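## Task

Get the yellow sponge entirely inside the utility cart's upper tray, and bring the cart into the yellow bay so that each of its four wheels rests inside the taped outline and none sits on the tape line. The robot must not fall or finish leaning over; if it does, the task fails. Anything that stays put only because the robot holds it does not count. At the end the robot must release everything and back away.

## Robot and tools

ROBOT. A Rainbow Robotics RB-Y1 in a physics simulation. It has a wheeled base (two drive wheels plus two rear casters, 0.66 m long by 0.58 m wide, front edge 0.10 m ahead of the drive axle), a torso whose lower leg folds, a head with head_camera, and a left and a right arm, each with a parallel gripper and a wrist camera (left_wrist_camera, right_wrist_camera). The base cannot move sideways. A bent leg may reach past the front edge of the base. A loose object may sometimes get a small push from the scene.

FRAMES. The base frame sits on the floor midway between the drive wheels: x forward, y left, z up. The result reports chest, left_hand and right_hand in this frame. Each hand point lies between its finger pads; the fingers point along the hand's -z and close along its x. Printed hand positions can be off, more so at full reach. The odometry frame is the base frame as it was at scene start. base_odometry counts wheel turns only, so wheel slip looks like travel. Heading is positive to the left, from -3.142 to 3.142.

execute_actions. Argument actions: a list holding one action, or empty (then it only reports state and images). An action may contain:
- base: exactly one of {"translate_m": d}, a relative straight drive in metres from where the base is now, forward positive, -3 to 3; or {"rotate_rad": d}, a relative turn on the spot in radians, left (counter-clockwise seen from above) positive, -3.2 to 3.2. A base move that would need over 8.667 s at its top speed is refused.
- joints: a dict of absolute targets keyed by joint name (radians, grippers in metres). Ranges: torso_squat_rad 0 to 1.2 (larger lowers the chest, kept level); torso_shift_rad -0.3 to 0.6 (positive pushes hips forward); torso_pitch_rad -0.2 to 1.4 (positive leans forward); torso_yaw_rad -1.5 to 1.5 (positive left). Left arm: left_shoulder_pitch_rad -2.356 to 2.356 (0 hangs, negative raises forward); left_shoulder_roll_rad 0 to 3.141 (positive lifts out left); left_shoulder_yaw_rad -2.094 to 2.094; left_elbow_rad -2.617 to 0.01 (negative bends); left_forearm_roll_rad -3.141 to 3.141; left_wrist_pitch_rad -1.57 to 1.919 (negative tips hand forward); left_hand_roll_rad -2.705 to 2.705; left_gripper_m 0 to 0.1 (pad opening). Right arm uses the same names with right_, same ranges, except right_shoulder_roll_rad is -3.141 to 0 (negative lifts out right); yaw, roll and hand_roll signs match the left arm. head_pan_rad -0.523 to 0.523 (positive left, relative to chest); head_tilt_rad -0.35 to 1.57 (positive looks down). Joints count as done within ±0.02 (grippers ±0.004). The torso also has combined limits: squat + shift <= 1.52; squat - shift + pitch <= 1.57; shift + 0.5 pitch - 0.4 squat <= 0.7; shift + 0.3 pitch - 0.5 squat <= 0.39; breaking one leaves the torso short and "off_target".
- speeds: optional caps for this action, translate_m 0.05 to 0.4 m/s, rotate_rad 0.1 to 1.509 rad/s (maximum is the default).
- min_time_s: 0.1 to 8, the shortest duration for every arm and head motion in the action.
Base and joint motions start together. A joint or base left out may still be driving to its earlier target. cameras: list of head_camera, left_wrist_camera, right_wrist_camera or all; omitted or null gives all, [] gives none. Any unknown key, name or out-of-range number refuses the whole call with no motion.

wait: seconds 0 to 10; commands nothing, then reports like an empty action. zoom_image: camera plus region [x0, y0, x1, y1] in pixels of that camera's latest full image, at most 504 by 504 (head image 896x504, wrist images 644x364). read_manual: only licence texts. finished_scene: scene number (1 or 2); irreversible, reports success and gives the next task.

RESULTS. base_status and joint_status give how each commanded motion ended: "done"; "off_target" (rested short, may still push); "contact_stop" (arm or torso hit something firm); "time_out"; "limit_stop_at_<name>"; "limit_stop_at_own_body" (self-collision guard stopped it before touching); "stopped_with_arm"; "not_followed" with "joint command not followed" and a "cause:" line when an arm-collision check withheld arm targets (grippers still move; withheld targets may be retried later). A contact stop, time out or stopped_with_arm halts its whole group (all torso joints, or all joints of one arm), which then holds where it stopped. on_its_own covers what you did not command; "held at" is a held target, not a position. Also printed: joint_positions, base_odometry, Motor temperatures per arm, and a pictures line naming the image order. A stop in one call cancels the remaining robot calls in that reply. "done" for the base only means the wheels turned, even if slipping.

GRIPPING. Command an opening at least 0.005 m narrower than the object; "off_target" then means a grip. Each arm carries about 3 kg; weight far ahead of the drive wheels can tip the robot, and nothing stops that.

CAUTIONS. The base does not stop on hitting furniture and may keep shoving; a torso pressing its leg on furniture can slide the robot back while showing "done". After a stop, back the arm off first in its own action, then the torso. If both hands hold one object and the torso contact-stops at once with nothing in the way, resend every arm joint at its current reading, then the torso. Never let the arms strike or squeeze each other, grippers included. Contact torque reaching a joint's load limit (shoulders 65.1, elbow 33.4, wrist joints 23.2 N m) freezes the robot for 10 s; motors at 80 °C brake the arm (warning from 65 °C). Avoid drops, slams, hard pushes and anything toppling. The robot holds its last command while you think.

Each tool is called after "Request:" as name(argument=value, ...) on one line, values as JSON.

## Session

Request:
execute_actions(actions=[])

Scene clock: 0.00 s.
Motor temperatures (°C, as the motors report them): left_arm=[31 27 29 31 34 35 32] | right_arm=[32 28 27 33 38 34 33]
base_odometry: x=+0.000 y=+0.000 heading=+0.000 (m, m, rad; odometry frame)
base_status: not commanded
joint_positions: torso_squat_rad=+0.350 torso_shift_rad=+0.000 torso_pitch_rad=+0.000 torso_yaw_rad=+0.001 left_shoulder_pitch_rad=-0.031 left_shoulder_roll_rad=+0.020 left_shoulder_yaw_rad=+0.044 left_elbow_rad=-0.288 left_forearm_roll_rad=-0.024 left_wrist_pitch_rad=+0.012 left_hand_roll_rad=+0.024 left_gripper_m=+0.100 right_shoulder_pitch_rad=-0.015 right_shoulder_roll_rad=-0.030 right_shoulder_yaw_rad=+0.038 right_elbow_rad=-0.122 right_forearm_roll_rad=+0.003 right_wrist_pitch_rad=-0.018 right_hand_roll_rad=+0.024 right_gripper_m=+0.100 head_pan_rad=+0.001 head_tilt_rad=+0.400
joint_status: not commanded
chest: x=-0.2282 y=+0.0006 z=+1.2474 quat_wxyz=(+1.000, +0.000, +0.000, +0.000) (m; base frame)
left_hand: x=-0.0696 y=+0.2399 z=+0.5798 quat_wxyz=(+0.988, +0.012, -0.152, +0.015) (m; base frame)
right_hand: x=-0.1539 y=-0.2400 z=+0.5666 quat_wxyz=(+0.996, -0.015, -0.076, +0.036) (m; base frame)
pictures: head_camera, left_wrist_camera, right_wrist_camera
Images, in order (width x height): head_camera 896x504, left_wrist_camera 644x364, right_wrist_camera 644x364.

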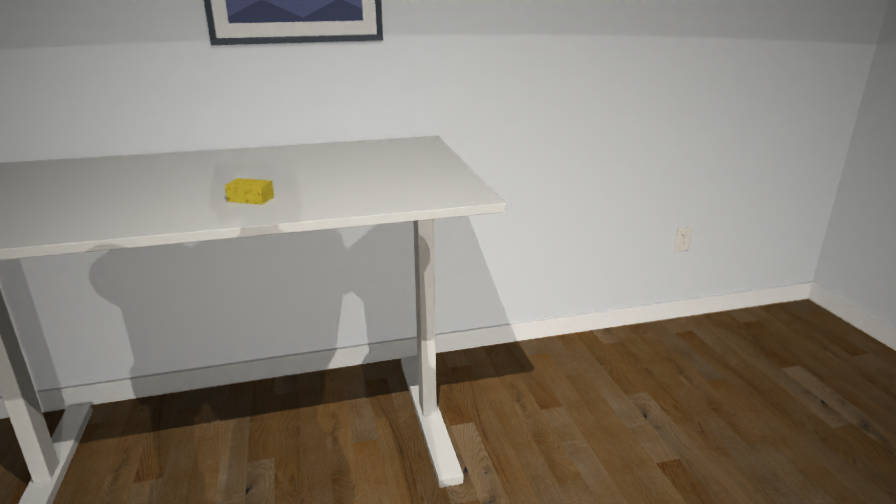

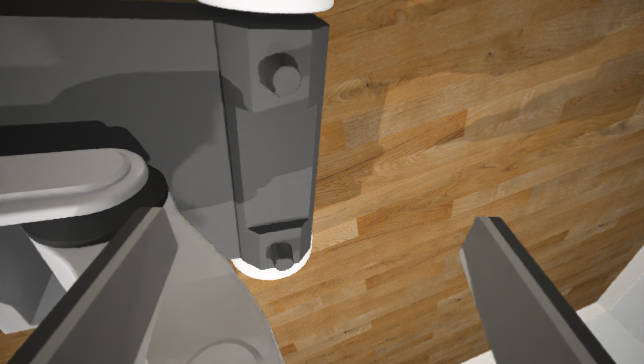

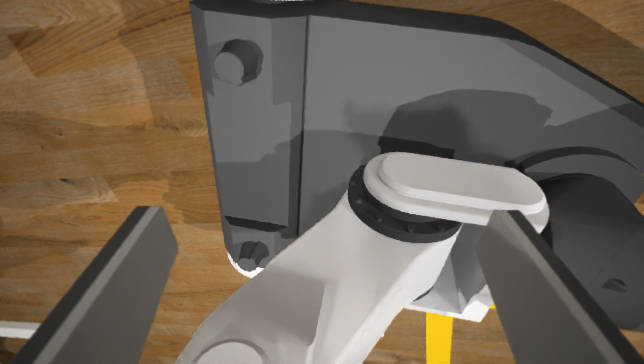

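Request:
execute_actions(actions=[{"base":{"rotate_rad":0.43},"joints":{"torso_squat_rad":0,"head_tilt_rad":0.5,"head_pan_rad":0.3,"right_shoulder_pitch_rad":-1.1,"right_shoulder_roll_rad":-0.006,"right_shoulder_yaw_rad":-0.21,"right_elbow_rad":-0.82,"right_forearm_roll_rad":0,"right_wrist_pitch_rad":1.85,"right_hand_roll_rad":-0.2}}], cameras=["head_camera"])

Request:
execute_actions(actions=[{"base":{"translate_m":0.65}}], cameras=["head_camera"])

Scene clock: 11.07 s.
Motor temperatures (°C, as the motors report them): left_arm=[30 27 29 31 34 35 32] | right_arm=[32 28 27 33 38 34 33]
base_odometry: x=+0.000 y=+0.000 heading=+0.429 (m, m, rad; odometry frame)
base_status: done
joint_positions: torso_squat_rad=+0.000 torso_shift_rad=+0.000 torso_pitch_rad=+0.000 torso_yaw_rad=+0.001 left_shoulder_pitch_rad=-0.031 left_shoulder_roll_rad=+0.020 left_shoulder_yaw_rad=+0.044 left_elbow_rad=-0.288 left_forearm_roll_rad=-0.024 left_wrist_pitch_rad=+0.012 left_hand_roll_rad=+0.024 left_gripper_m=+0.100 right_shoulder_pitch_rad=-1.100 right_shoulder_roll_rad=-0.006 right_shoulder_yaw_rad=-0.210 right_elbow_rad=-0.820 right_forearm_roll_rad=+0.000 right_wrist_pitch_rad=+1.850 right_hand_roll_rad=-0.200 right_gripper_m=+0.100 head_pan_rad=+0.300 head_tilt_rad=+0.500
joint_status: all done
chest: x=-0.2282 y=+0.0007 z=+1.2899 quat_wxyz=(+1.000, +0.000, +0.000, +0.000) (m; base frame)
left_hand: x=-0.0696 y=+0.2399 z=+0.6223 quat_wxyz=(+0.988, +0.012, -0.152, +0.015) (m; base frame)
right_hand: x=+0.2686 y=-0.1185 z=+1.0640 quat_wxyz=(+1.000, -0.001, +0.001, +0.001) (m; base frame)
pictures: head_camera
Images, in order (width x height): head_camera 896x504.

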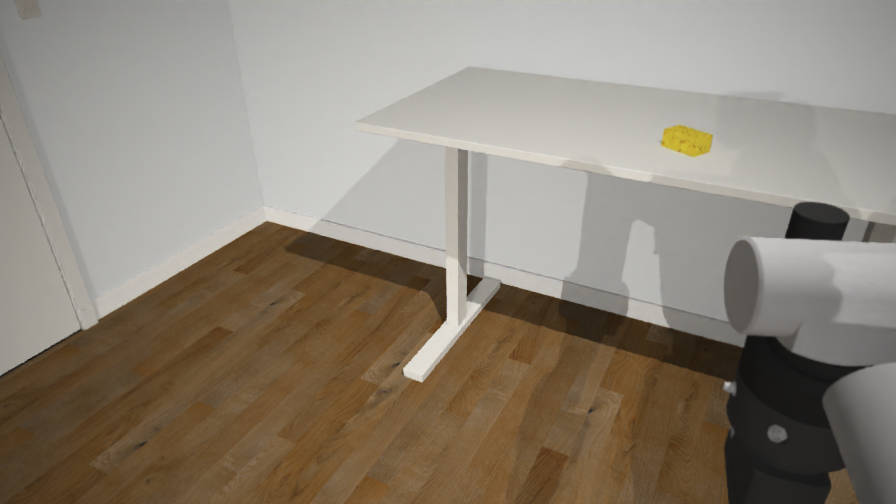

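Scene clock: 14.17 s.
Motor temperatures (°C, as the motors report them): left_arm=[30 27 29 31 34 35 32] | right_arm=[32 28 27 33 38 34 33]
base_odometry: x=+0.591 y=+0.271 heading=+0.430 (m, m, rad; odometry frame)
base_status: done
joint_positions: torso_squat_rad=+0.000 torso_shift_rad=+0.000 torso_pitch_rad=+0.000 torso_yaw_rad=+0.001 left_shoulder_pitch_rad=-0.031 left_shoulder_roll_rad=+0.020 left_shoulder_yaw_rad=+0.044 left_elbow_rad=-0.288 left_forearm_roll_rad=-0.024 left_wrist_pitch_rad=+0.012 left_hand_roll_rad=+0.024 left_gripper_m=+0.100 right_shoulder_pitch_rad=-1.100 right_shoulder_roll_rad=-0.006 right_shoulder_yaw_rad=-0.210 right_elbow_rad=-0.820 right_forearm_roll_rad=+0.000 right_wrist_pitch_rad=+1.850 right_hand_roll_rad=-0.200 right_gripper_m=+0.100 head_pan_rad=+0.300 head_tilt_rad=+0.500
joint_status: not commanded
chest: x=-0.2282 y=+0.0007 z=+1.2899 quat_wxyz=(+1.000, +0.000, +0.000, +0.000) (m; base frame)
left_hand: x=-0.0696 y=+0.2399 z=+0.6223 quat_wxyz=(+0.988, +0.012, -0.152, +0.015) (m; base frame)
right_hand: x=+0.2685 y=-0.1185 z=+1.0639 quat_wxyz=(+1.000, -0.001, +0.001, +0.001) (m; base frame)
pictures: head_camera
Images, in order (width x height): head_camera 896x504.

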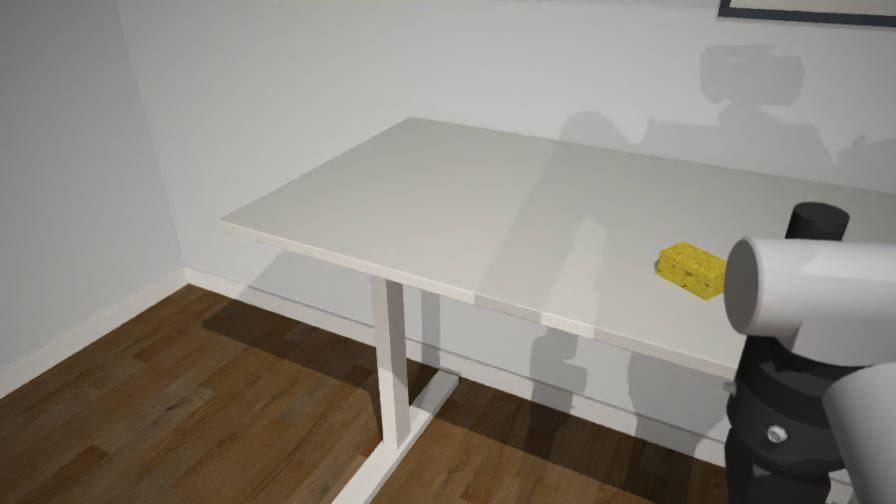

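Request:
execute_actions(actions=[{"base":{"translate_m":0.46},"joints":{"torso_yaw_rad":0.04,"head_tilt_rad":0.85,"head_pan_rad":0,"right_shoulder_pitch_rad":-1.4,"right_shoulder_roll_rad":-0.081,"right_shoulder_yaw_rad":-0.3,"right_elbow_rad":-0.57,"right_wrist_pitch_rad":1.89,"right_hand_roll_rad":-0.65}}])

Scene clock: 26.03 s.
Motor temperatures (°C, as the motors report them): left_arm=[30 27 29 31 34 35 32] | right_arm=[33 28 27 33 38 34 33]
base_odometry: x=+1.009 y=+0.462 heading=+0.431 (m, m, rad; odometry frame)
base_status: done
joint_positions: torso_squat_rad=+0.000 torso_shift_rad=+0.000 torso_pitch_rad=+0.000 torso_yaw_rad=+0.040 left_shoulder_pitch_rad=-0.031 left_shoulder_roll_rad=+0.020 left_shoulder_yaw_rad=+0.044 left_elbow_rad=-0.288 left_forearm_roll_rad=-0.024 left_wrist_pitch_rad=+0.012 left_hand_roll_rad=+0.024 left_gripper_m=+0.100 right_shoulder_pitch_rad=-1.400 right_shoulder_roll_rad=-0.081 right_shoulder_yaw_rad=-0.300 right_elbow_rad=-0.570 right_forearm_roll_rad=+0.000 right_wrist_pitch_rad=+1.890 right_hand_roll_rad=-0.650 right_gripper_m=+0.100 head_pan_rad=+0.000 head_tilt_rad=+0.850
joint_status: all done
chest: x=-0.2282 y=+0.0007 z=+1.2899 quat_wxyz=(+1.000, +0.000, +0.000, +0.020) (m; base frame)
left_hand: x=-0.0791 y=+0.2459 z=+0.6223 quat_wxyz=(+0.988, +0.015, -0.152, +0.035) (m; base frame)
right_hand: x=+0.2941 y=-0.0935 z=+1.1539 quat_wxyz=(+0.979, +0.000, -0.002, -0.203) (m; base frame)
pictures: head_camera, left_wrist_camera, right_wrist_camera
Images, in order (width x height): head_camera 896x504, left_wrist_camera 644x364, right_wrist_camera 644x364.

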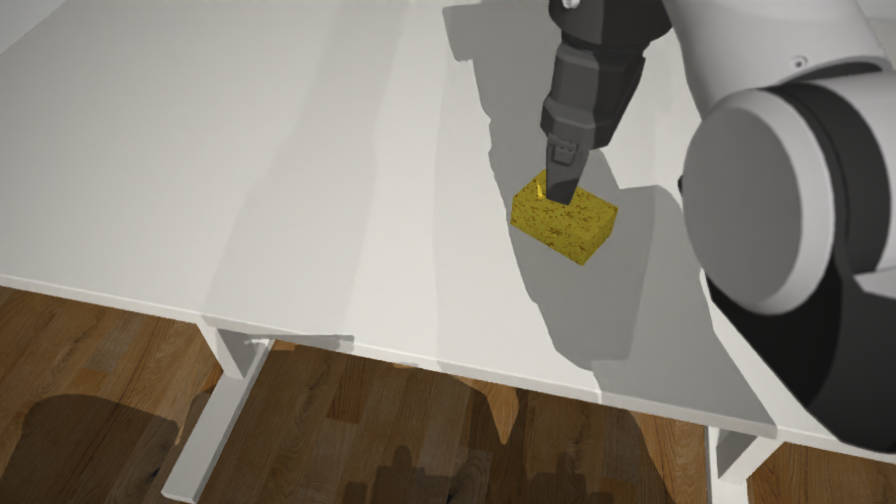

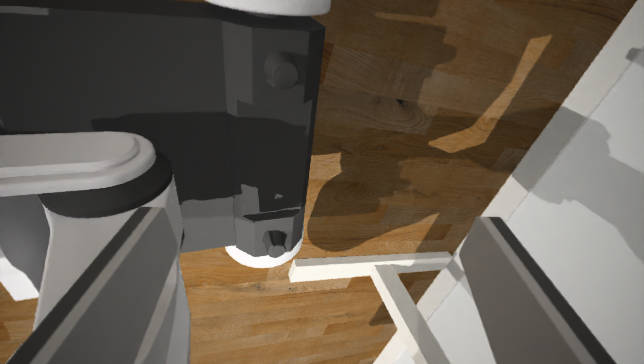

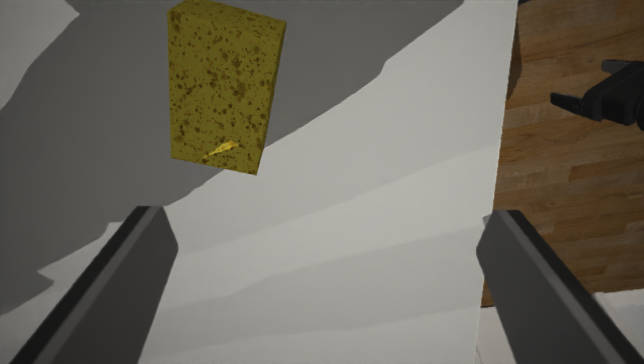

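Request:
execute_actions(actions=[{"base":{"translate_m":0.055},"joints":{"torso_yaw_rad":0.0,"torso_squat_rad":0.35,"right_hand_roll_rad":-0.85}}], cameras=["head_camera","right_wrist_camera"])

Scene clock: 32.63 s.
Motor temperatures (°C, as the motors report them): left_arm=[30 27 29 31 34 35 32] | right_arm=[34 28 27 33 38 34 33]
base_odometry: x=+1.059 y=+0.485 heading=+0.431 (m, m, rad; odometry frame)
base_status: done
joint_positions: torso_squat_rad=+0.350 torso_shift_rad=+0.000 torso_pitch_rad=+0.000 torso_yaw_rad=+0.000 left_shoulder_pitch_rad=-0.031 left_shoulder_roll_rad=+0.020 left_shoulder_yaw_rad=+0.044 left_elbow_rad=-0.288 left_forearm_roll_rad=-0.024 left_wrist_pitch_rad=+0.012 left_hand_roll_rad=+0.024 left_gripper_m=+0.100 right_shoulder_pitch_rad=-1.400 right_shoulder_roll_rad=-0.081 right_shoulder_yaw_rad=-0.300 right_elbow_rad=-0.570 right_forearm_roll_rad=+0.000 right_wrist_pitch_rad=+1.890 right_hand_roll_rad=-0.850 right_gripper_m=+0.100 head_pan_rad=+0.000 head_tilt_rad=+0.850
joint_status: all done
chest: x=-0.2283 y=+0.0006 z=+1.2475 quat_wxyz=(+1.000, +0.000, +0.000, +0.000) (m; base frame)
left_hand: x=-0.0693 y=+0.2398 z=+0.5799 quat_wxyz=(+0.988, +0.012, -0.152, +0.015) (m; base frame)
right_hand: x=+0.2899 y=-0.1143 z=+1.1116 quat_wxyz=(+0.948, +0.000, -0.002, -0.319) (m; base frame)
pictures: head_camera, right_wrist_camera
Images, in order (width x height): head_camera 896x504, right_wrist_camera 644x364.

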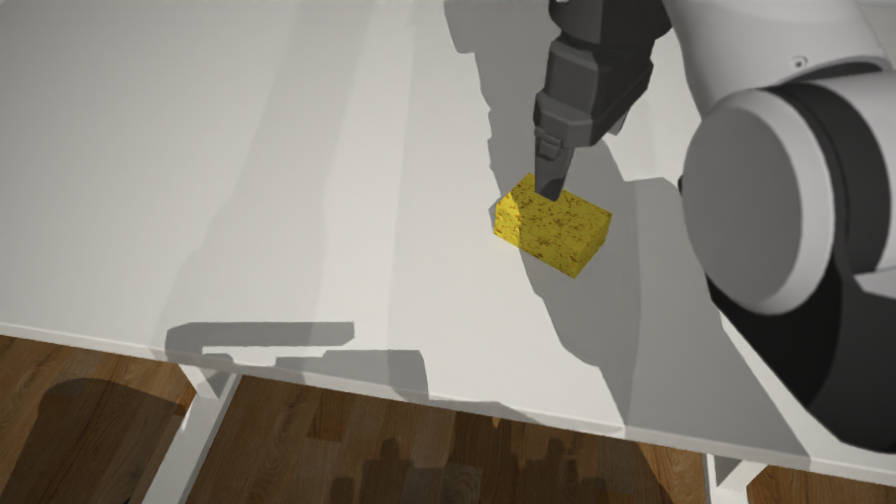

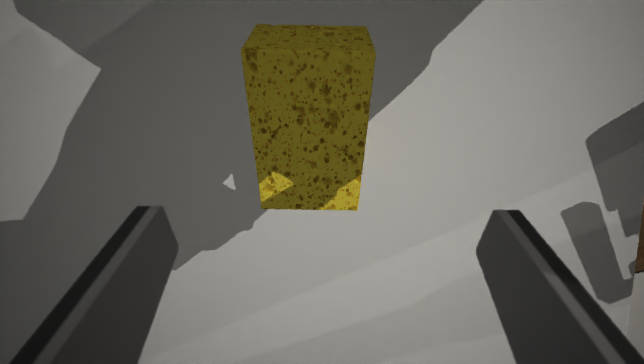

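Request:
execute_actions(actions=[{"joints":{"torso_squat_rad":0.6}}], cameras=["head_camera","right_wrist_camera"])

Scene clock: 38.87 s.
Motor temperatures (°C, as the motors report them): left_arm=[30 27 29 31 34 35 32] | right_arm=[34 28 27 34 38 34 33]
base_odometry: x=+1.059 y=+0.485 heading=+0.431 (m, m, rad; odometry frame)
base_status: not commanded
joint_positions: torso_squat_rad=+0.600 torso_shift_rad=+0.000 torso_pitch_rad=+0.000 torso_yaw_rad=+0.000 left_shoulder_pitch_rad=-0.031 left_shoulder_roll_rad=+0.020 left_shoulder_yaw_rad=+0.044 left_elbow_rad=-0.288 left_forearm_roll_rad=-0.024 left_wrist_pitch_rad=+0.012 left_hand_roll_rad=+0.024 left_gripper_m=+0.100 right_shoulder_pitch_rad=-1.400 right_shoulder_roll_rad=-0.081 right_shoulder_yaw_rad=-0.300 right_elbow_rad=-0.570 right_forearm_roll_rad=+0.000 right_wrist_pitch_rad=+1.890 right_hand_roll_rad=-0.850 right_gripper_m=+0.100 head_pan_rad=+0.000 head_tilt_rad=+0.850
joint_status: all done
chest: x=-0.2283 y=+0.0006 z=+1.1676 quat_wxyz=(+1.000, +0.000, +0.000, +0.000) (m; base frame)
left_hand: x=-0.0693 y=+0.2397 z=+0.5001 quat_wxyz=(+0.988, +0.012, -0.152, +0.015) (m; base frame)
right_hand: x=+0.2899 y=-0.1144 z=+1.0317 quat_wxyz=(+0.948, +0.000, -0.002, -0.319) (m; base frame)
pictures: head_camera, right_wrist_camera
Images, in order (width x height): head_camera 896x504, right_wrist_camera 644x364.

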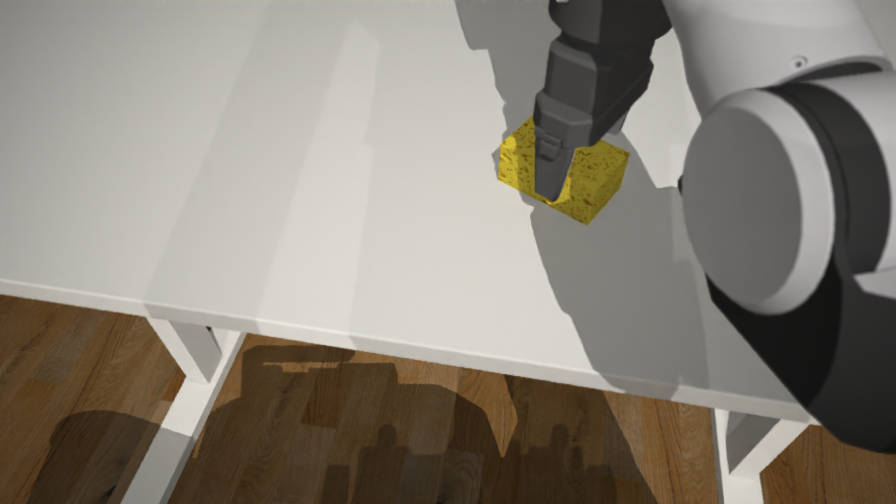

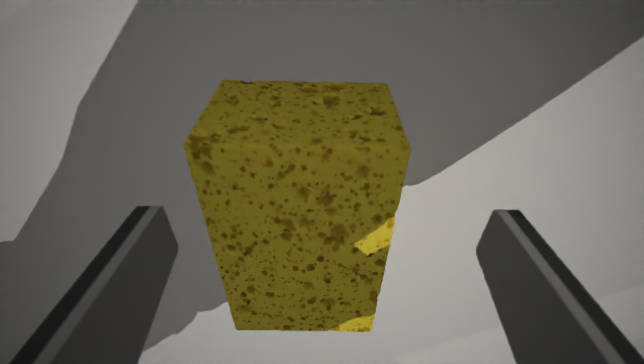

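Request:
execute_actions(actions=[{"base":{"translate_m":0.006},"joints":{"torso_squat_rad":0.66}}], cameras=[])

Request:
execute_actions(actions=[{"joints":{"right_gripper_m":0.04}}], cameras=["right_wrist_camera"])

Request:
execute_actions(actions=[{"joints":{"torso_squat_rad":0.55}}], cameras=["right_wrist_camera"])

Request:
execute_actions(actions=[{"base":{"translate_m":-0.7},"joints":{"torso_squat_rad":0.4}}], cameras=[])

Request:
execute_actions(actions=[{"base":{"rotate_rad":2.0},"joints":{"head_pan_rad":0.5,"head_tilt_rad":0.65}}])

Scene clock: 49.93 s.
Motor temperatures (°C, as the motors report them): left_arm=[30 27 29 31 34 35 32] | right_arm=[35 29 27 34 38 34 33]
base_odometry: x=+1.064 y=+0.488 heading=+0.431 (m, m, rad; odometry frame)
base_status: done
joint_positions: torso_squat_rad=+0.660 torso_shift_rad=+0.000 torso_pitch_rad=+0.000 torso_yaw_rad=+0.000 left_shoulder_pitch_rad=-0.031 left_shoulder_roll_rad=+0.020 left_shoulder_yaw_rad=+0.044 left_elbow_rad=-0.288 left_forearm_roll_rad=-0.024 left_wrist_pitch_rad=+0.012 left_hand_roll_rad=+0.024 left_gripper_m=+0.100 right_shoulder_pitch_rad=-1.400 right_shoulder_roll_rad=-0.081 right_shoulder_yaw_rad=-0.300 right_elbow_rad=-0.570 right_forearm_roll_rad=+0.000 right_wrist_pitch_rad=+1.890 right_hand_roll_rad=-0.850 right_gripper_m=+0.100 head_pan_rad=+0.000 head_tilt_rad=+0.850
joint_status: all done
chest: x=-0.2282 y=+0.0006 z=+1.1429 quat_wxyz=(+1.000, +0.000, +0.000, +0.000) (m; base frame)
left_hand: x=-0.0693 y=+0.2397 z=+0.4753 quat_wxyz=(+0.988, +0.012, -0.152, +0.015) (m; base frame)
right_hand: x=+0.2900 y=-0.1144 z=+1.0070 quat_wxyz=(+0.948, +0.000, -0.002, -0.319) (m; base frame)
pictures: none
No camera images: the call's "cameras" was empty. Leave "cameras" out to get every camera's image.

Scene clock: 51.00 s.
Motor temperatures (°C, as the motors report them): left_arm=[30 27 29 31 34 35 32] | right_arm=[35 29 27 34 38 34 33]
base_odometry: x=+1.064 y=+0.488 heading=+0.431 (m, m, rad; odometry frame)
base_status: not commanded
joint_positions: torso_squat_rad=+0.660 torso_shift_rad=+0.000 torso_pitch_rad=+0.000 torso_yaw_rad=+0.000 left_shoulder_pitch_rad=-0.031 left_shoulder_roll_rad=+0.020 left_shoulder_yaw_rad=+0.044 left_elbow_rad=-0.288 left_forearm_roll_rad=-0.024 left_wrist_pitch_rad=+0.012 left_hand_roll_rad=+0.024 left_gripper_m=+0.100 right_shoulder_pitch_rad=-1.400 right_shoulder_roll_rad=-0.081 right_shoulder_yaw_rad=-0.300 right_elbow_rad=-0.570 right_forearm_roll_rad=+0.000 right_wrist_pitch_rad=+1.890 right_hand_roll_rad=-0.850 right_gripper_m=+0.057 head_pan_rad=+0.000 head_tilt_rad=+0.850
joint_status: right_gripper_m off_target (ended at +0.057, target +0.040)
chest: x=-0.2282 y=+0.0006 z=+1.1429 quat_wxyz=(+1.000, +0.000, +0.000, +0.000) (m; base frame)
left_hand: x=-0.0693 y=+0.2397 z=+0.4753 quat_wxyz=(+0.988, +0.012, -0.152, +0.015) (m; base frame)
right_hand: x=+0.2900 y=-0.1144 z=+1.0070 quat_wxyz=(+0.948, +0.000, -0.002, -0.319) (m; base frame)
pictures: right_wrist_camera
Images, in order (width x height): right_wrist_camera 644x364.

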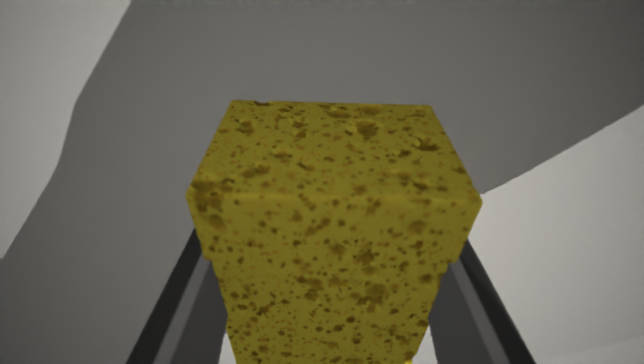

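Scene clock: 52.13 s.
Motor temperatures (°C, as the motors report them): left_arm=[30 27 29 31 34 35 32] | right_arm=[35 29 27 34 38 34 33]
base_odometry: x=+1.064 y=+0.488 heading=+0.431 (m, m, rad; odometry frame)
base_status: not commanded
joint_positions: torso_squat_rad=+0.550 torso_shift_rad=+0.000 torso_pitch_rad=+0.000 torso_yaw_rad=+0.000 left_shoulder_pitch_rad=-0.031 left_shoulder_roll_rad=+0.020 left_shoulder_yaw_rad=+0.044 left_elbow_rad=-0.288 left_forearm_roll_rad=-0.024 left_wrist_pitch_rad=+0.012 left_hand_roll_rad=+0.024 left_gripper_m=+0.100 right_shoulder_pitch_rad=-1.400 right_shoulder_roll_rad=-0.081 right_shoulder_yaw_rad=-0.300 right_elbow_rad=-0.570 right_forearm_roll_rad=+0.000 right_wrist_pitch_rad=+1.890 right_hand_roll_rad=-0.850 right_gripper_m=+0.057 head_pan_rad=+0.000 head_tilt_rad=+0.850
joint_status: all done
chest: x=-0.2282 y=+0.0006 z=+1.1867 quat_wxyz=(+1.000, +0.000, +0.000, +0.000) (m; base frame)
left_hand: x=-0.0693 y=+0.2397 z=+0.5191 quat_wxyz=(+0.988, +0.012, -0.152, +0.015) (m; base frame)
right_hand: x=+0.2900 y=-0.1144 z=+1.0507 quat_wxyz=(+0.948, +0.000, -0.002, -0.319) (m; base frame)
pictures: right_wrist_camera
Images, in order (width x height): right_wrist_camera 644x364.

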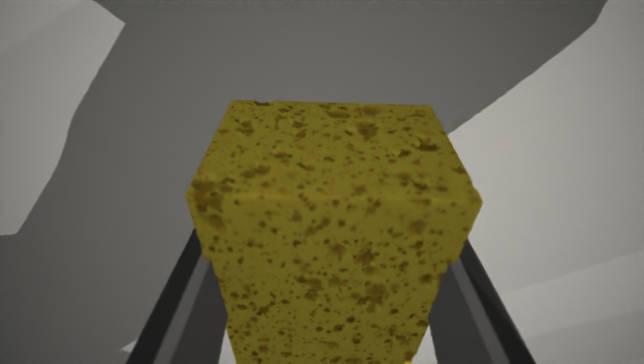

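Scene clock: 55.57 s.
Motor temperatures (°C, as the motors report them): left_arm=[30 27 29 31 34 35 32] | right_arm=[35 29 27 34 38 34 33]
base_odometry: x=+0.429 y=+0.195 heading=+0.432 (m, m, rad; odometry frame)
base_status: done
joint_positions: torso_squat_rad=+0.400 torso_shift_rad=+0.000 torso_pitch_rad=+0.000 torso_yaw_rad=+0.000 left_shoulder_pitch_rad=-0.031 left_shoulder_roll_rad=+0.020 left_shoulder_yaw_rad=+0.044 left_elbow_rad=-0.288 left_forearm_roll_rad=-0.024 left_wrist_pitch_rad=+0.012 left_hand_roll_rad=+0.024 left_gripper_m=+0.100 right_shoulder_pitch_rad=-1.400 right_shoulder_roll_rad=-0.081 right_shoulder_yaw_rad=-0.300 right_elbow_rad=-0.570 right_forearm_roll_rad=+0.000 right_wrist_pitch_rad=+1.890 right_hand_roll_rad=-0.850 right_gripper_m=+0.057 head_pan_rad=+0.000 head_tilt_rad=+0.850
joint_status: all done
chest: x=-0.2283 y=+0.0006 z=+1.2347 quat_wxyz=(+1.000, +0.000, +0.000, +0.000) (m; base frame)
left_hand: x=-0.0694 y=+0.2397 z=+0.5671 quat_wxyz=(+0.988, +0.012, -0.152, +0.015) (m; base frame)
right_hand: x=+0.2899 y=-0.1144 z=+1.0987 quat_wxyz=(+0.948, +0.000, -0.002, -0.319) (m; base frame)
pictures: none
No camera images: the call's "cameras" was empty. Leave "cameras" out to get every camera's image.

Scene clock: 59.93 s.
Motor temperatures (°C, as the motors report them): left_arm=[30 27 29 31 34 35 32] | right_arm=[35 29 27 34 38 34 33]
base_odometry: x=+0.429 y=+0.195 heading=+2.432 (m, m, rad; odometry frame)
base_status: done
joint_positions: torso_squat_rad=+0.400 torso_shift_rad=+0.000 torso_pitch_rad=+0.000 torso_yaw_rad=+0.000 left_shoulder_pitch_rad=-0.031 left_shoulder_roll_rad=+0.020 left_shoulder_yaw_rad=+0.044 left_elbow_rad=-0.288 left_forearm_roll_rad=-0.024 left_wrist_pitch_rad=+0.012 left_hand_roll_rad=+0.024 left_gripper_m=+0.100 right_shoulder_pitch_rad=-1.400 right_shoulder_roll_rad=-0.081 right_shoulder_yaw_rad=-0.300 right_elbow_rad=-0.570 right_forearm_roll_rad=+0.000 right_wrist_pitch_rad=+1.890 right_hand_roll_rad=-0.850 right_gripper_m=+0.057 head_pan_rad=+0.500 head_tilt_rad=+0.650
joint_status: all done
chest: x=-0.2283 y=+0.0006 z=+1.2347 quat_wxyz=(+1.000, +0.000, +0.000, +0.000) (m; base frame)
left_hand: x=-0.0694 y=+0.2397 z=+0.5671 quat_wxyz=(+0.988, +0.012, -0.152, +0.015) (m; base frame)
right_hand: x=+0.2899 y=-0.1144 z=+1.0987 quat_wxyz=(+0.948, +0.000, -0.002, -0.319) (m; base frame)
pictures: head_camera, left_wrist_camera, right_wrist_camera
Images, in order (width x height): head_camera 896x504, left_wrist_camera 644x364, right_wrist_camera 644x364.

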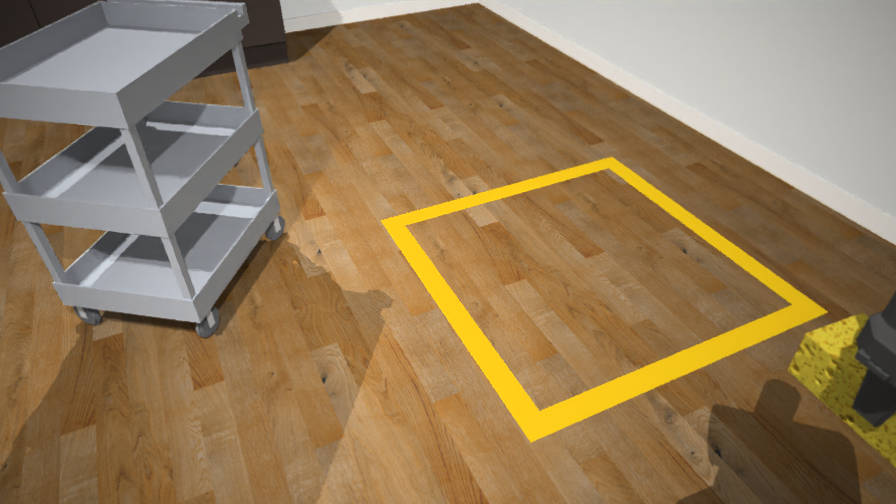

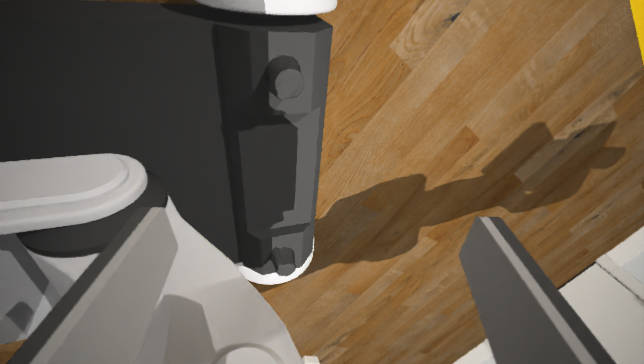

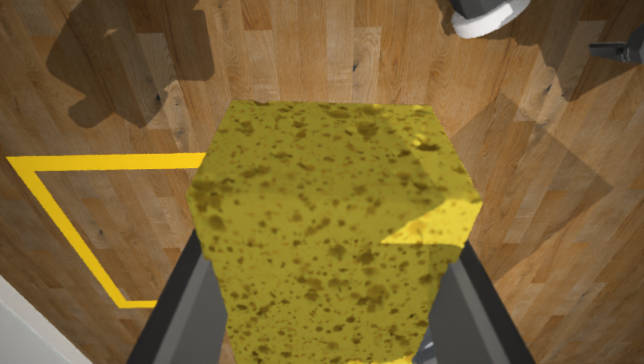

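Request:
execute_actions(actions=[{"base":{"rotate_rad":1.55},"joints":{"head_pan_rad":-0.2,"head_tilt_rad":0.55,"right_shoulder_pitch_rad":-1.1,"right_shoulder_roll_rad":-0.006,"right_shoulder_yaw_rad":-0.21,"right_elbow_rad":-0.82,"right_wrist_pitch_rad":1.85,"right_hand_roll_rad":-0.2}}], cameras=["head_camera"])

Scene clock: 81.20 s.
Motor temperatures (°C, as the motors report them): left_arm=[30 27 29 31 34 35 32] | right_arm=[36 29 27 34 38 34 33]
base_odometry: x=+0.429 y=+0.195 heading=-2.303 (m, m, rad; odometry frame)
base_status: done
joint_positions: torso_squat_rad=+0.400 torso_shift_rad=+0.000 torso_pitch_rad=+0.000 torso_yaw_rad=+0.000 left_shoulder_pitch_rad=-0.031 left_shoulder_roll_rad=+0.020 left_shoulder_yaw_rad=+0.044 left_elbow_rad=-0.288 left_forearm_roll_rad=-0.024 left_wrist_pitch_rad=+0.012 left_hand_roll_rad=+0.024 left_gripper_m=+0.100 right_shoulder_pitch_rad=-1.100 right_shoulder_roll_rad=-0.006 right_shoulder_yaw_rad=-0.210 right_elbow_rad=-0.820 right_forearm_roll_rad=+0.000 right_wrist_pitch_rad=+1.850 right_hand_roll_rad=-0.200 right_gripper_m=+0.057 head_pan_rad=-0.200 head_tilt_rad=+0.550
joint_status: all done
chest: x=-0.2283 y=+0.0006 z=+1.2347 quat_wxyz=(+1.000, +0.000, +0.000, +0.000) (m; base frame)
left_hand: x=-0.0693 y=+0.2398 z=+0.5671 quat_wxyz=(+0.988, +0.012, -0.152, +0.015) (m; base frame)
right_hand: x=+0.2683 y=-0.1190 z=+1.0086 quat_wxyz=(+1.000, +0.000, +0.001, +0.000) (m; base frame)
pictures: head_camera
Images, in order (width x height): head_camera 896x504.

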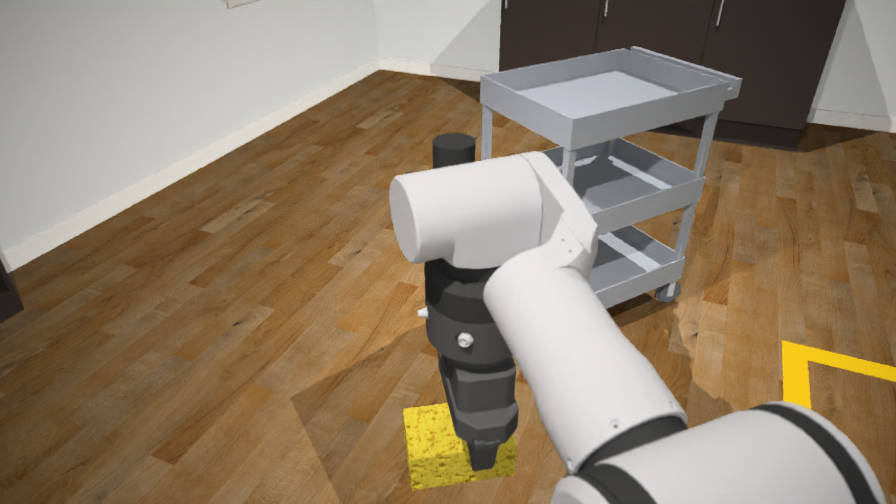

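Request:
execute_actions(actions=[{"base":{"translate_m":2.15}}], cameras=[])

Request:
execute_actions(actions=[{"base":{"rotate_rad":-1.22},"joints":{"head_pan_rad":-0.52,"head_tilt_rad":0.8,"left_shoulder_pitch_rad":-1.1,"left_shoulder_roll_rad":0.006,"left_shoulder_yaw_rad":0.21,"left_elbow_rad":-0.82,"left_forearm_roll_rad":0,"left_wrist_pitch_rad":1.85,"left_hand_roll_rad":0.2}}], cameras=["head_camera"])

Request:
execute_actions(actions=[{"base":{"translate_m":0.71}}], cameras=[])

Request:
execute_actions(actions=[{"base":{"rotate_rad":-1.57},"joints":{"head_pan_rad":0,"head_tilt_rad":0.95}}])

Scene clock: 99.43 s.
Motor temperatures (°C, as the motors report them): left_arm=[30 27 29 31 34 35 32] | right_arm=[36 29 27 35 38 34 33]
base_odometry: x=-1.007 y=-1.405 heading=-2.302 (m, m, rad; odometry frame)
base_status: done
joint_positions: torso_squat_rad=+0.400 torso_shift_rad=+0.000 torso_pitch_rad=+0.000 torso_yaw_rad=+0.000 left_shoulder_pitch_rad=-0.031 left_shoulder_roll_rad=+0.020 left_shoulder_yaw_rad=+0.044 left_elbow_rad=-0.288 left_forearm_roll_rad=-0.024 left_wrist_pitch_rad=+0.012 left_hand_roll_rad=+0.024 left_gripper_m=+0.100 right_shoulder_pitch_rad=-1.100 right_shoulder_roll_rad=-0.006 right_shoulder_yaw_rad=-0.210 right_elbow_rad=-0.820 right_forearm_roll_rad=+0.000 right_wrist_pitch_rad=+1.850 right_hand_roll_rad=-0.200 right_gripper_m=+0.057 head_pan_rad=-0.200 head_tilt_rad=+0.550
joint_status: not commanded
chest: x=-0.2282 y=+0.0006 z=+1.2347 quat_wxyz=(+1.000, +0.000, +0.000, +0.000) (m; base frame)
left_hand: x=-0.0693 y=+0.2398 z=+0.5671 quat_wxyz=(+0.988, +0.012, -0.152, +0.015) (m; base frame)
right_hand: x=+0.2684 y=-0.1190 z=+1.0085 quat_wxyz=(+1.000, +0.000, +0.001, +0.000) (m; base frame)
pictures: none
No camera images: the call's "cameras" was empty. Leave "cameras" out to get every camera's image.

Scene clock: 102.90 s.
Motor temperatures (°C, as the motors report them): left_arm=[30 27 29 31 34 35 32] | right_arm=[36 29 27 35 38 34 33]
base_odometry: x=-1.007 y=-1.405 heading=+2.762 (m, m, rad; odometry frame)
base_status: done
joint_positions: torso_squat_rad=+0.400 torso_shift_rad=+0.000 torso_pitch_rad=+0.000 torso_yaw_rad=+0.000 left_shoulder_pitch_rad=-1.100 left_shoulder_roll_rad=+0.006 left_shoulder_yaw_rad=+0.210 left_elbow_rad=-0.820 left_forearm_roll_rad=+0.000 left_wrist_pitch_rad=+1.850 left_hand_roll_rad=+0.200 left_gripper_m=+0.100 right_shoulder_pitch_rad=-1.100 right_shoulder_roll_rad=-0.006 right_shoulder_yaw_rad=-0.210 right_elbow_rad=-0.820 right_forearm_roll_rad=+0.000 right_wrist_pitch_rad=+1.850 right_hand_roll_rad=-0.200 right_gripper_m=+0.057 head_pan_rad=-0.520 head_tilt_rad=+0.800
joint_status: all done
chest: x=-0.2283 y=+0.0006 z=+1.2347 quat_wxyz=(+1.000, +0.000, +0.000, +0.000) (m; base frame)
left_hand: x=+0.2685 y=+0.1200 z=+1.0086 quat_wxyz=(+1.000, +0.000, +0.001, +0.000) (m; base frame)
right_hand: x=+0.2683 y=-0.1189 z=+1.0086 quat_wxyz=(+1.000, +0.000, +0.001, +0.000) (m; base frame)
pictures: head_camera
Images, in order (width x height): head_camera 896x504.

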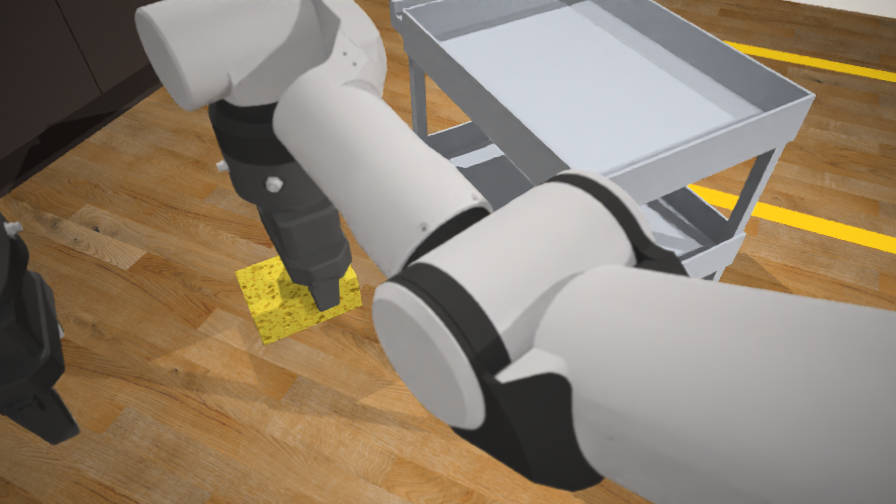

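Scene clock: 106.23 s.
Motor temperatures (°C, as the motors report them): left_arm=[30 27 29 31 34 35 32] | right_arm=[36 29 27 35 38 34 33]
base_odometry: x=-1.667 y=-1.142 heading=+2.762 (m, m, rad; odometry frame)
base_status: done
joint_positions: torso_squat_rad=+0.400 torso_shift_rad=+0.000 torso_pitch_rad=+0.000 torso_yaw_rad=+0.000 left_shoulder_pitch_rad=-1.100 left_shoulder_roll_rad=+0.006 left_shoulder_yaw_rad=+0.210 left_elbow_rad=-0.820 left_forearm_roll_rad=+0.000 left_wrist_pitch_rad=+1.850 left_hand_roll_rad=+0.200 left_gripper_m=+0.100 right_shoulder_pitch_rad=-1.100 right_shoulder_roll_rad=-0.006 right_shoulder_yaw_rad=-0.210 right_elbow_rad=-0.820 right_forearm_roll_rad=+0.000 right_wrist_pitch_rad=+1.850 right_hand_roll_rad=-0.200 right_gripper_m=+0.057 head_pan_rad=-0.520 head_tilt_rad=+0.800
joint_status: not commanded
chest: x=-0.2282 y=+0.0006 z=+1.2347 quat_wxyz=(+1.000, +0.000, +0.000, +0.000) (m; base frame)
left_hand: x=+0.2685 y=+0.1200 z=+1.0086 quat_wxyz=(+1.000, +0.000, +0.001, +0.000) (m; base frame)
right_hand: x=+0.2683 y=-0.1189 z=+1.0086 quat_wxyz=(+1.000, +0.000, +0.001, +0.000) (m; base frame)
pictures: none
No camera images: the call's "cameras" was empty. Leave "cameras" out to get every camera's image.

Scene clock: 110.13 s.
Motor temperatures (°C, as the motors report them): left_arm=[31 27 29 32 34 35 32] | right_arm=[36 29 27 35 38 34 33]
base_odometry: x=-1.667 y=-1.142 heading=+1.193 (m, m, rad; odometry frame)
base_status: done
joint_positions: torso_squat_rad=+0.400 torso_shift_rad=+0.000 torso_pitch_rad=+0.000 torso_yaw_rad=+0.000 left_shoulder_pitch_rad=-1.100 left_shoulder_roll_rad=+0.006 left_shoulder_yaw_rad=+0.210 left_elbow_rad=-0.820 left_forearm_roll_rad=+0.000 left_wrist_pitch_rad=+1.850 left_hand_roll_rad=+0.200 left_gripper_m=+0.100 right_shoulder_pitch_rad=-1.100 right_shoulder_roll_rad=-0.006 right_shoulder_yaw_rad=-0.210 right_elbow_rad=-0.820 right_forearm_roll_rad=+0.000 right_wrist_pitch_rad=+1.850 right_hand_roll_rad=-0.200 right_gripper_m=+0.057 head_pan_rad=+0.000 head_tilt_rad=+0.950
joint_status: all done
chest: x=-0.2282 y=+0.0006 z=+1.2347 quat_wxyz=(+1.000, +0.000, +0.000, +0.000) (m; base frame)
left_hand: x=+0.2685 y=+0.1200 z=+1.0086 quat_wxyz=(+1.000, +0.000, +0.001, +0.000) (m; base frame)
right_hand: x=+0.2683 y=-0.1189 z=+1.0086 quat_wxyz=(+1.000, +0.000, +0.001, +0.000) (m; base frame)
pictures: head_camera, left_wrist_camera, right_wrist_camera
Images, in order (width x height): head_camera 896x504, left_wrist_camera 644x364, right_wrist_camera 644x364.

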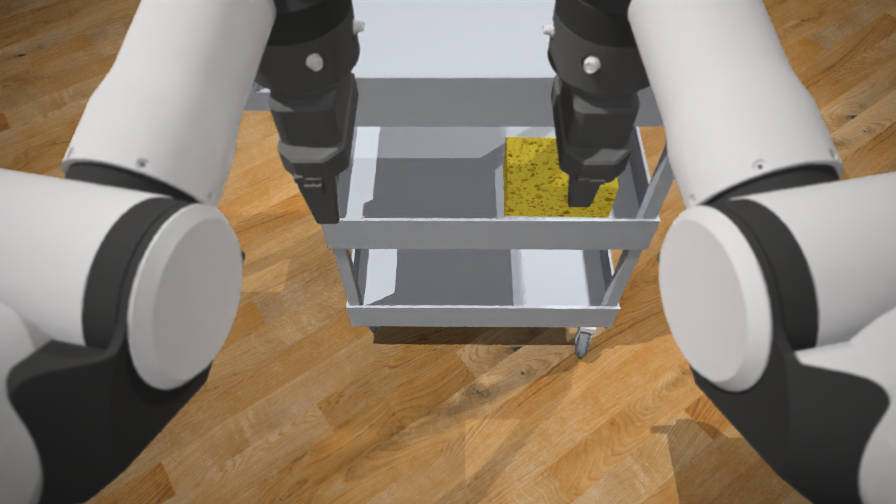

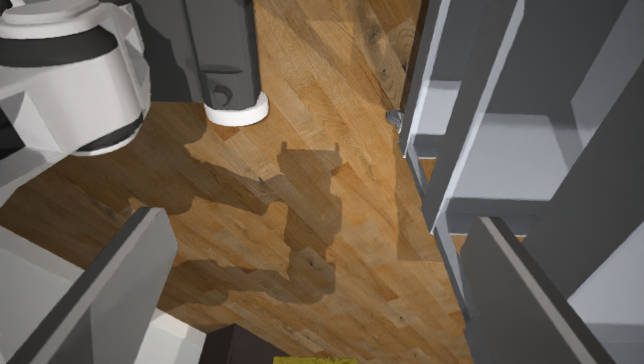

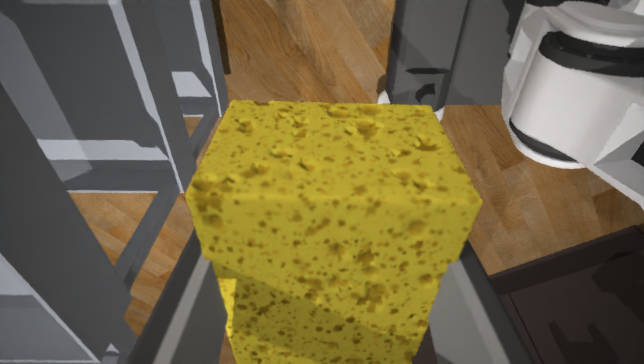

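Request:
execute_actions(actions=[{"base":{"translate_m":0.38},"joints":{"head_tilt_rad":1.1,"left_elbow_rad":-1.1,"left_wrist_pitch_rad":1.9,"left_gripper_m":0.06}}], cameras=["head_camera"])

Request:
execute_actions(actions=[{"joints":{"torso_squat_rad":0.75}}])

Scene clock: 118.90 s.
Motor temperatures (°C, as the motors report them): left_arm=[31 27 29 32 34 35 32] | right_arm=[36 28 27 35 38 34 33]
base_odometry: x=-1.526 y=-0.789 heading=+1.193 (m, m, rad; odometry frame)
base_status: done
joint_positions: torso_squat_rad=+0.400 torso_shift_rad=+0.000 torso_pitch_rad=+0.000 torso_yaw_rad=+0.000 left_shoulder_pitch_rad=-1.100 left_shoulder_roll_rad=+0.006 left_shoulder_yaw_rad=+0.210 left_elbow_rad=-1.100 left_forearm_roll_rad=+0.000 left_wrist_pitch_rad=+1.900 left_hand_roll_rad=+0.200 left_gripper_m=+0.060 right_shoulder_pitch_rad=-1.100 right_shoulder_roll_rad=-0.006 right_shoulder_yaw_rad=-0.210 right_elbow_rad=-0.820 right_forearm_roll_rad=+0.000 right_wrist_pitch_rad=+1.850 right_hand_roll_rad=-0.200 right_gripper_m=+0.057 head_pan_rad=+0.000 head_tilt_rad=+1.100
joint_status: all done
chest: x=-0.2282 y=+0.0006 z=+1.2347 quat_wxyz=(+1.000, +0.000, +0.000, +0.000) (m; base frame)
left_hand: x=+0.2993 y=+0.1137 z=+1.0833 quat_wxyz=(+0.993, -0.023, -0.112, +0.000) (m; base frame)
right_hand: x=+0.2684 y=-0.1189 z=+1.0085 quat_wxyz=(+1.000, +0.000, +0.001, +0.000) (m; base frame)
pictures: head_camera
Images, in order (width x height): head_camera 896x504.

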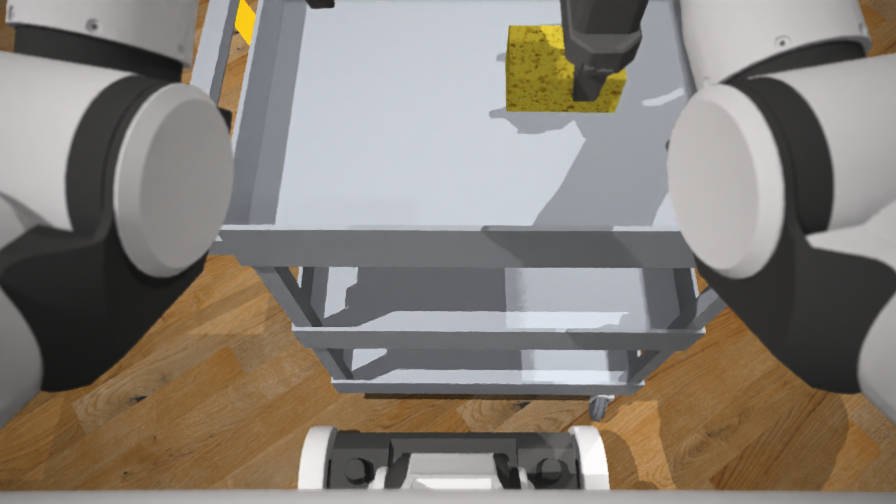

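Scene clock: 120.87 s.
Motor temperatures (°C, as the motors report them): left_arm=[32 27 29 32 34 35 32] | right_arm=[36 28 27 35 38 34 33]
base_odometry: x=-1.526 y=-0.789 heading=+1.193 (m, m, rad; odometry frame)
base_status: not commanded
joint_positions: torso_squat_rad=+0.750 torso_shift_rad=+0.000 torso_pitch_rad=+0.000 torso_yaw_rad=+0.000 left_shoulder_pitch_rad=-1.100 left_shoulder_roll_rad=+0.006 left_shoulder_yaw_rad=+0.210 left_elbow_rad=-1.100 left_forearm_roll_rad=+0.000 left_wrist_pitch_rad=+1.900 left_hand_roll_rad=+0.200 left_gripper_m=+0.060 right_shoulder_pitch_rad=-1.100 right_shoulder_roll_rad=-0.006 right_shoulder_yaw_rad=-0.210 right_elbow_rad=-0.820 right_forearm_roll_rad=+0.000 right_wrist_pitch_rad=+1.850 right_hand_roll_rad=-0.200 right_gripper_m=+0.057 head_pan_rad=+0.000 head_tilt_rad=+1.100
joint_status: all done
chest: x=-0.2282 y=+0.0005 z=+1.1021 quat_wxyz=(+1.000, +0.000, +0.000, +0.000) (m; base frame)
left_hand: x=+0.2993 y=+0.1136 z=+0.9508 quat_wxyz=(+0.993, -0.023, -0.112, +0.000) (m; base frame)
right_hand: x=+0.2684 y=-0.1190 z=+0.8760 quat_wxyz=(+1.000, +0.000, +0.001, +0.000) (m; base frame)
pictures: head_camera, left_wrist_camera, right_wrist_camera
Images, in order (width x height): head_camera 896x504, left_wrist_camera 644x364, right_wrist_camera 644x364.

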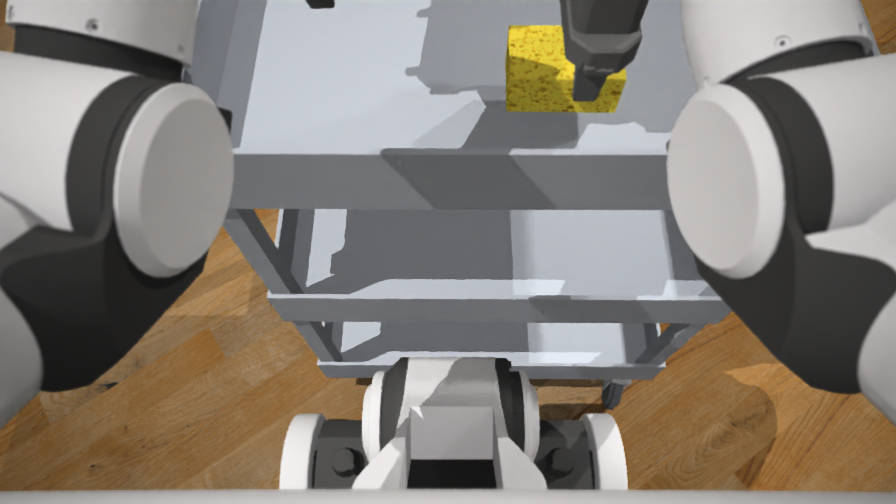

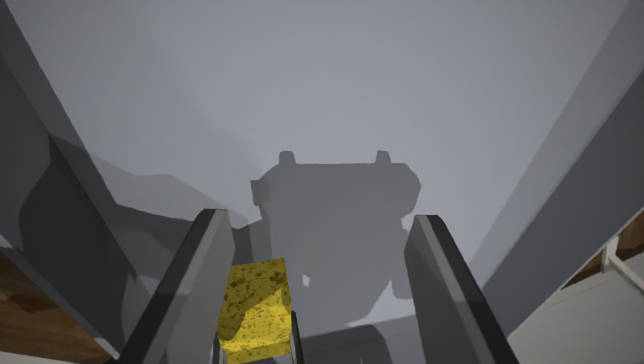

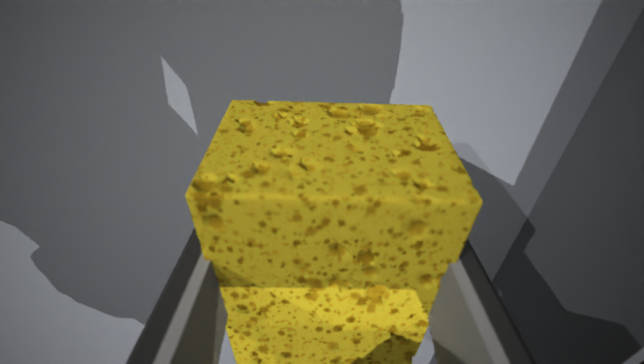

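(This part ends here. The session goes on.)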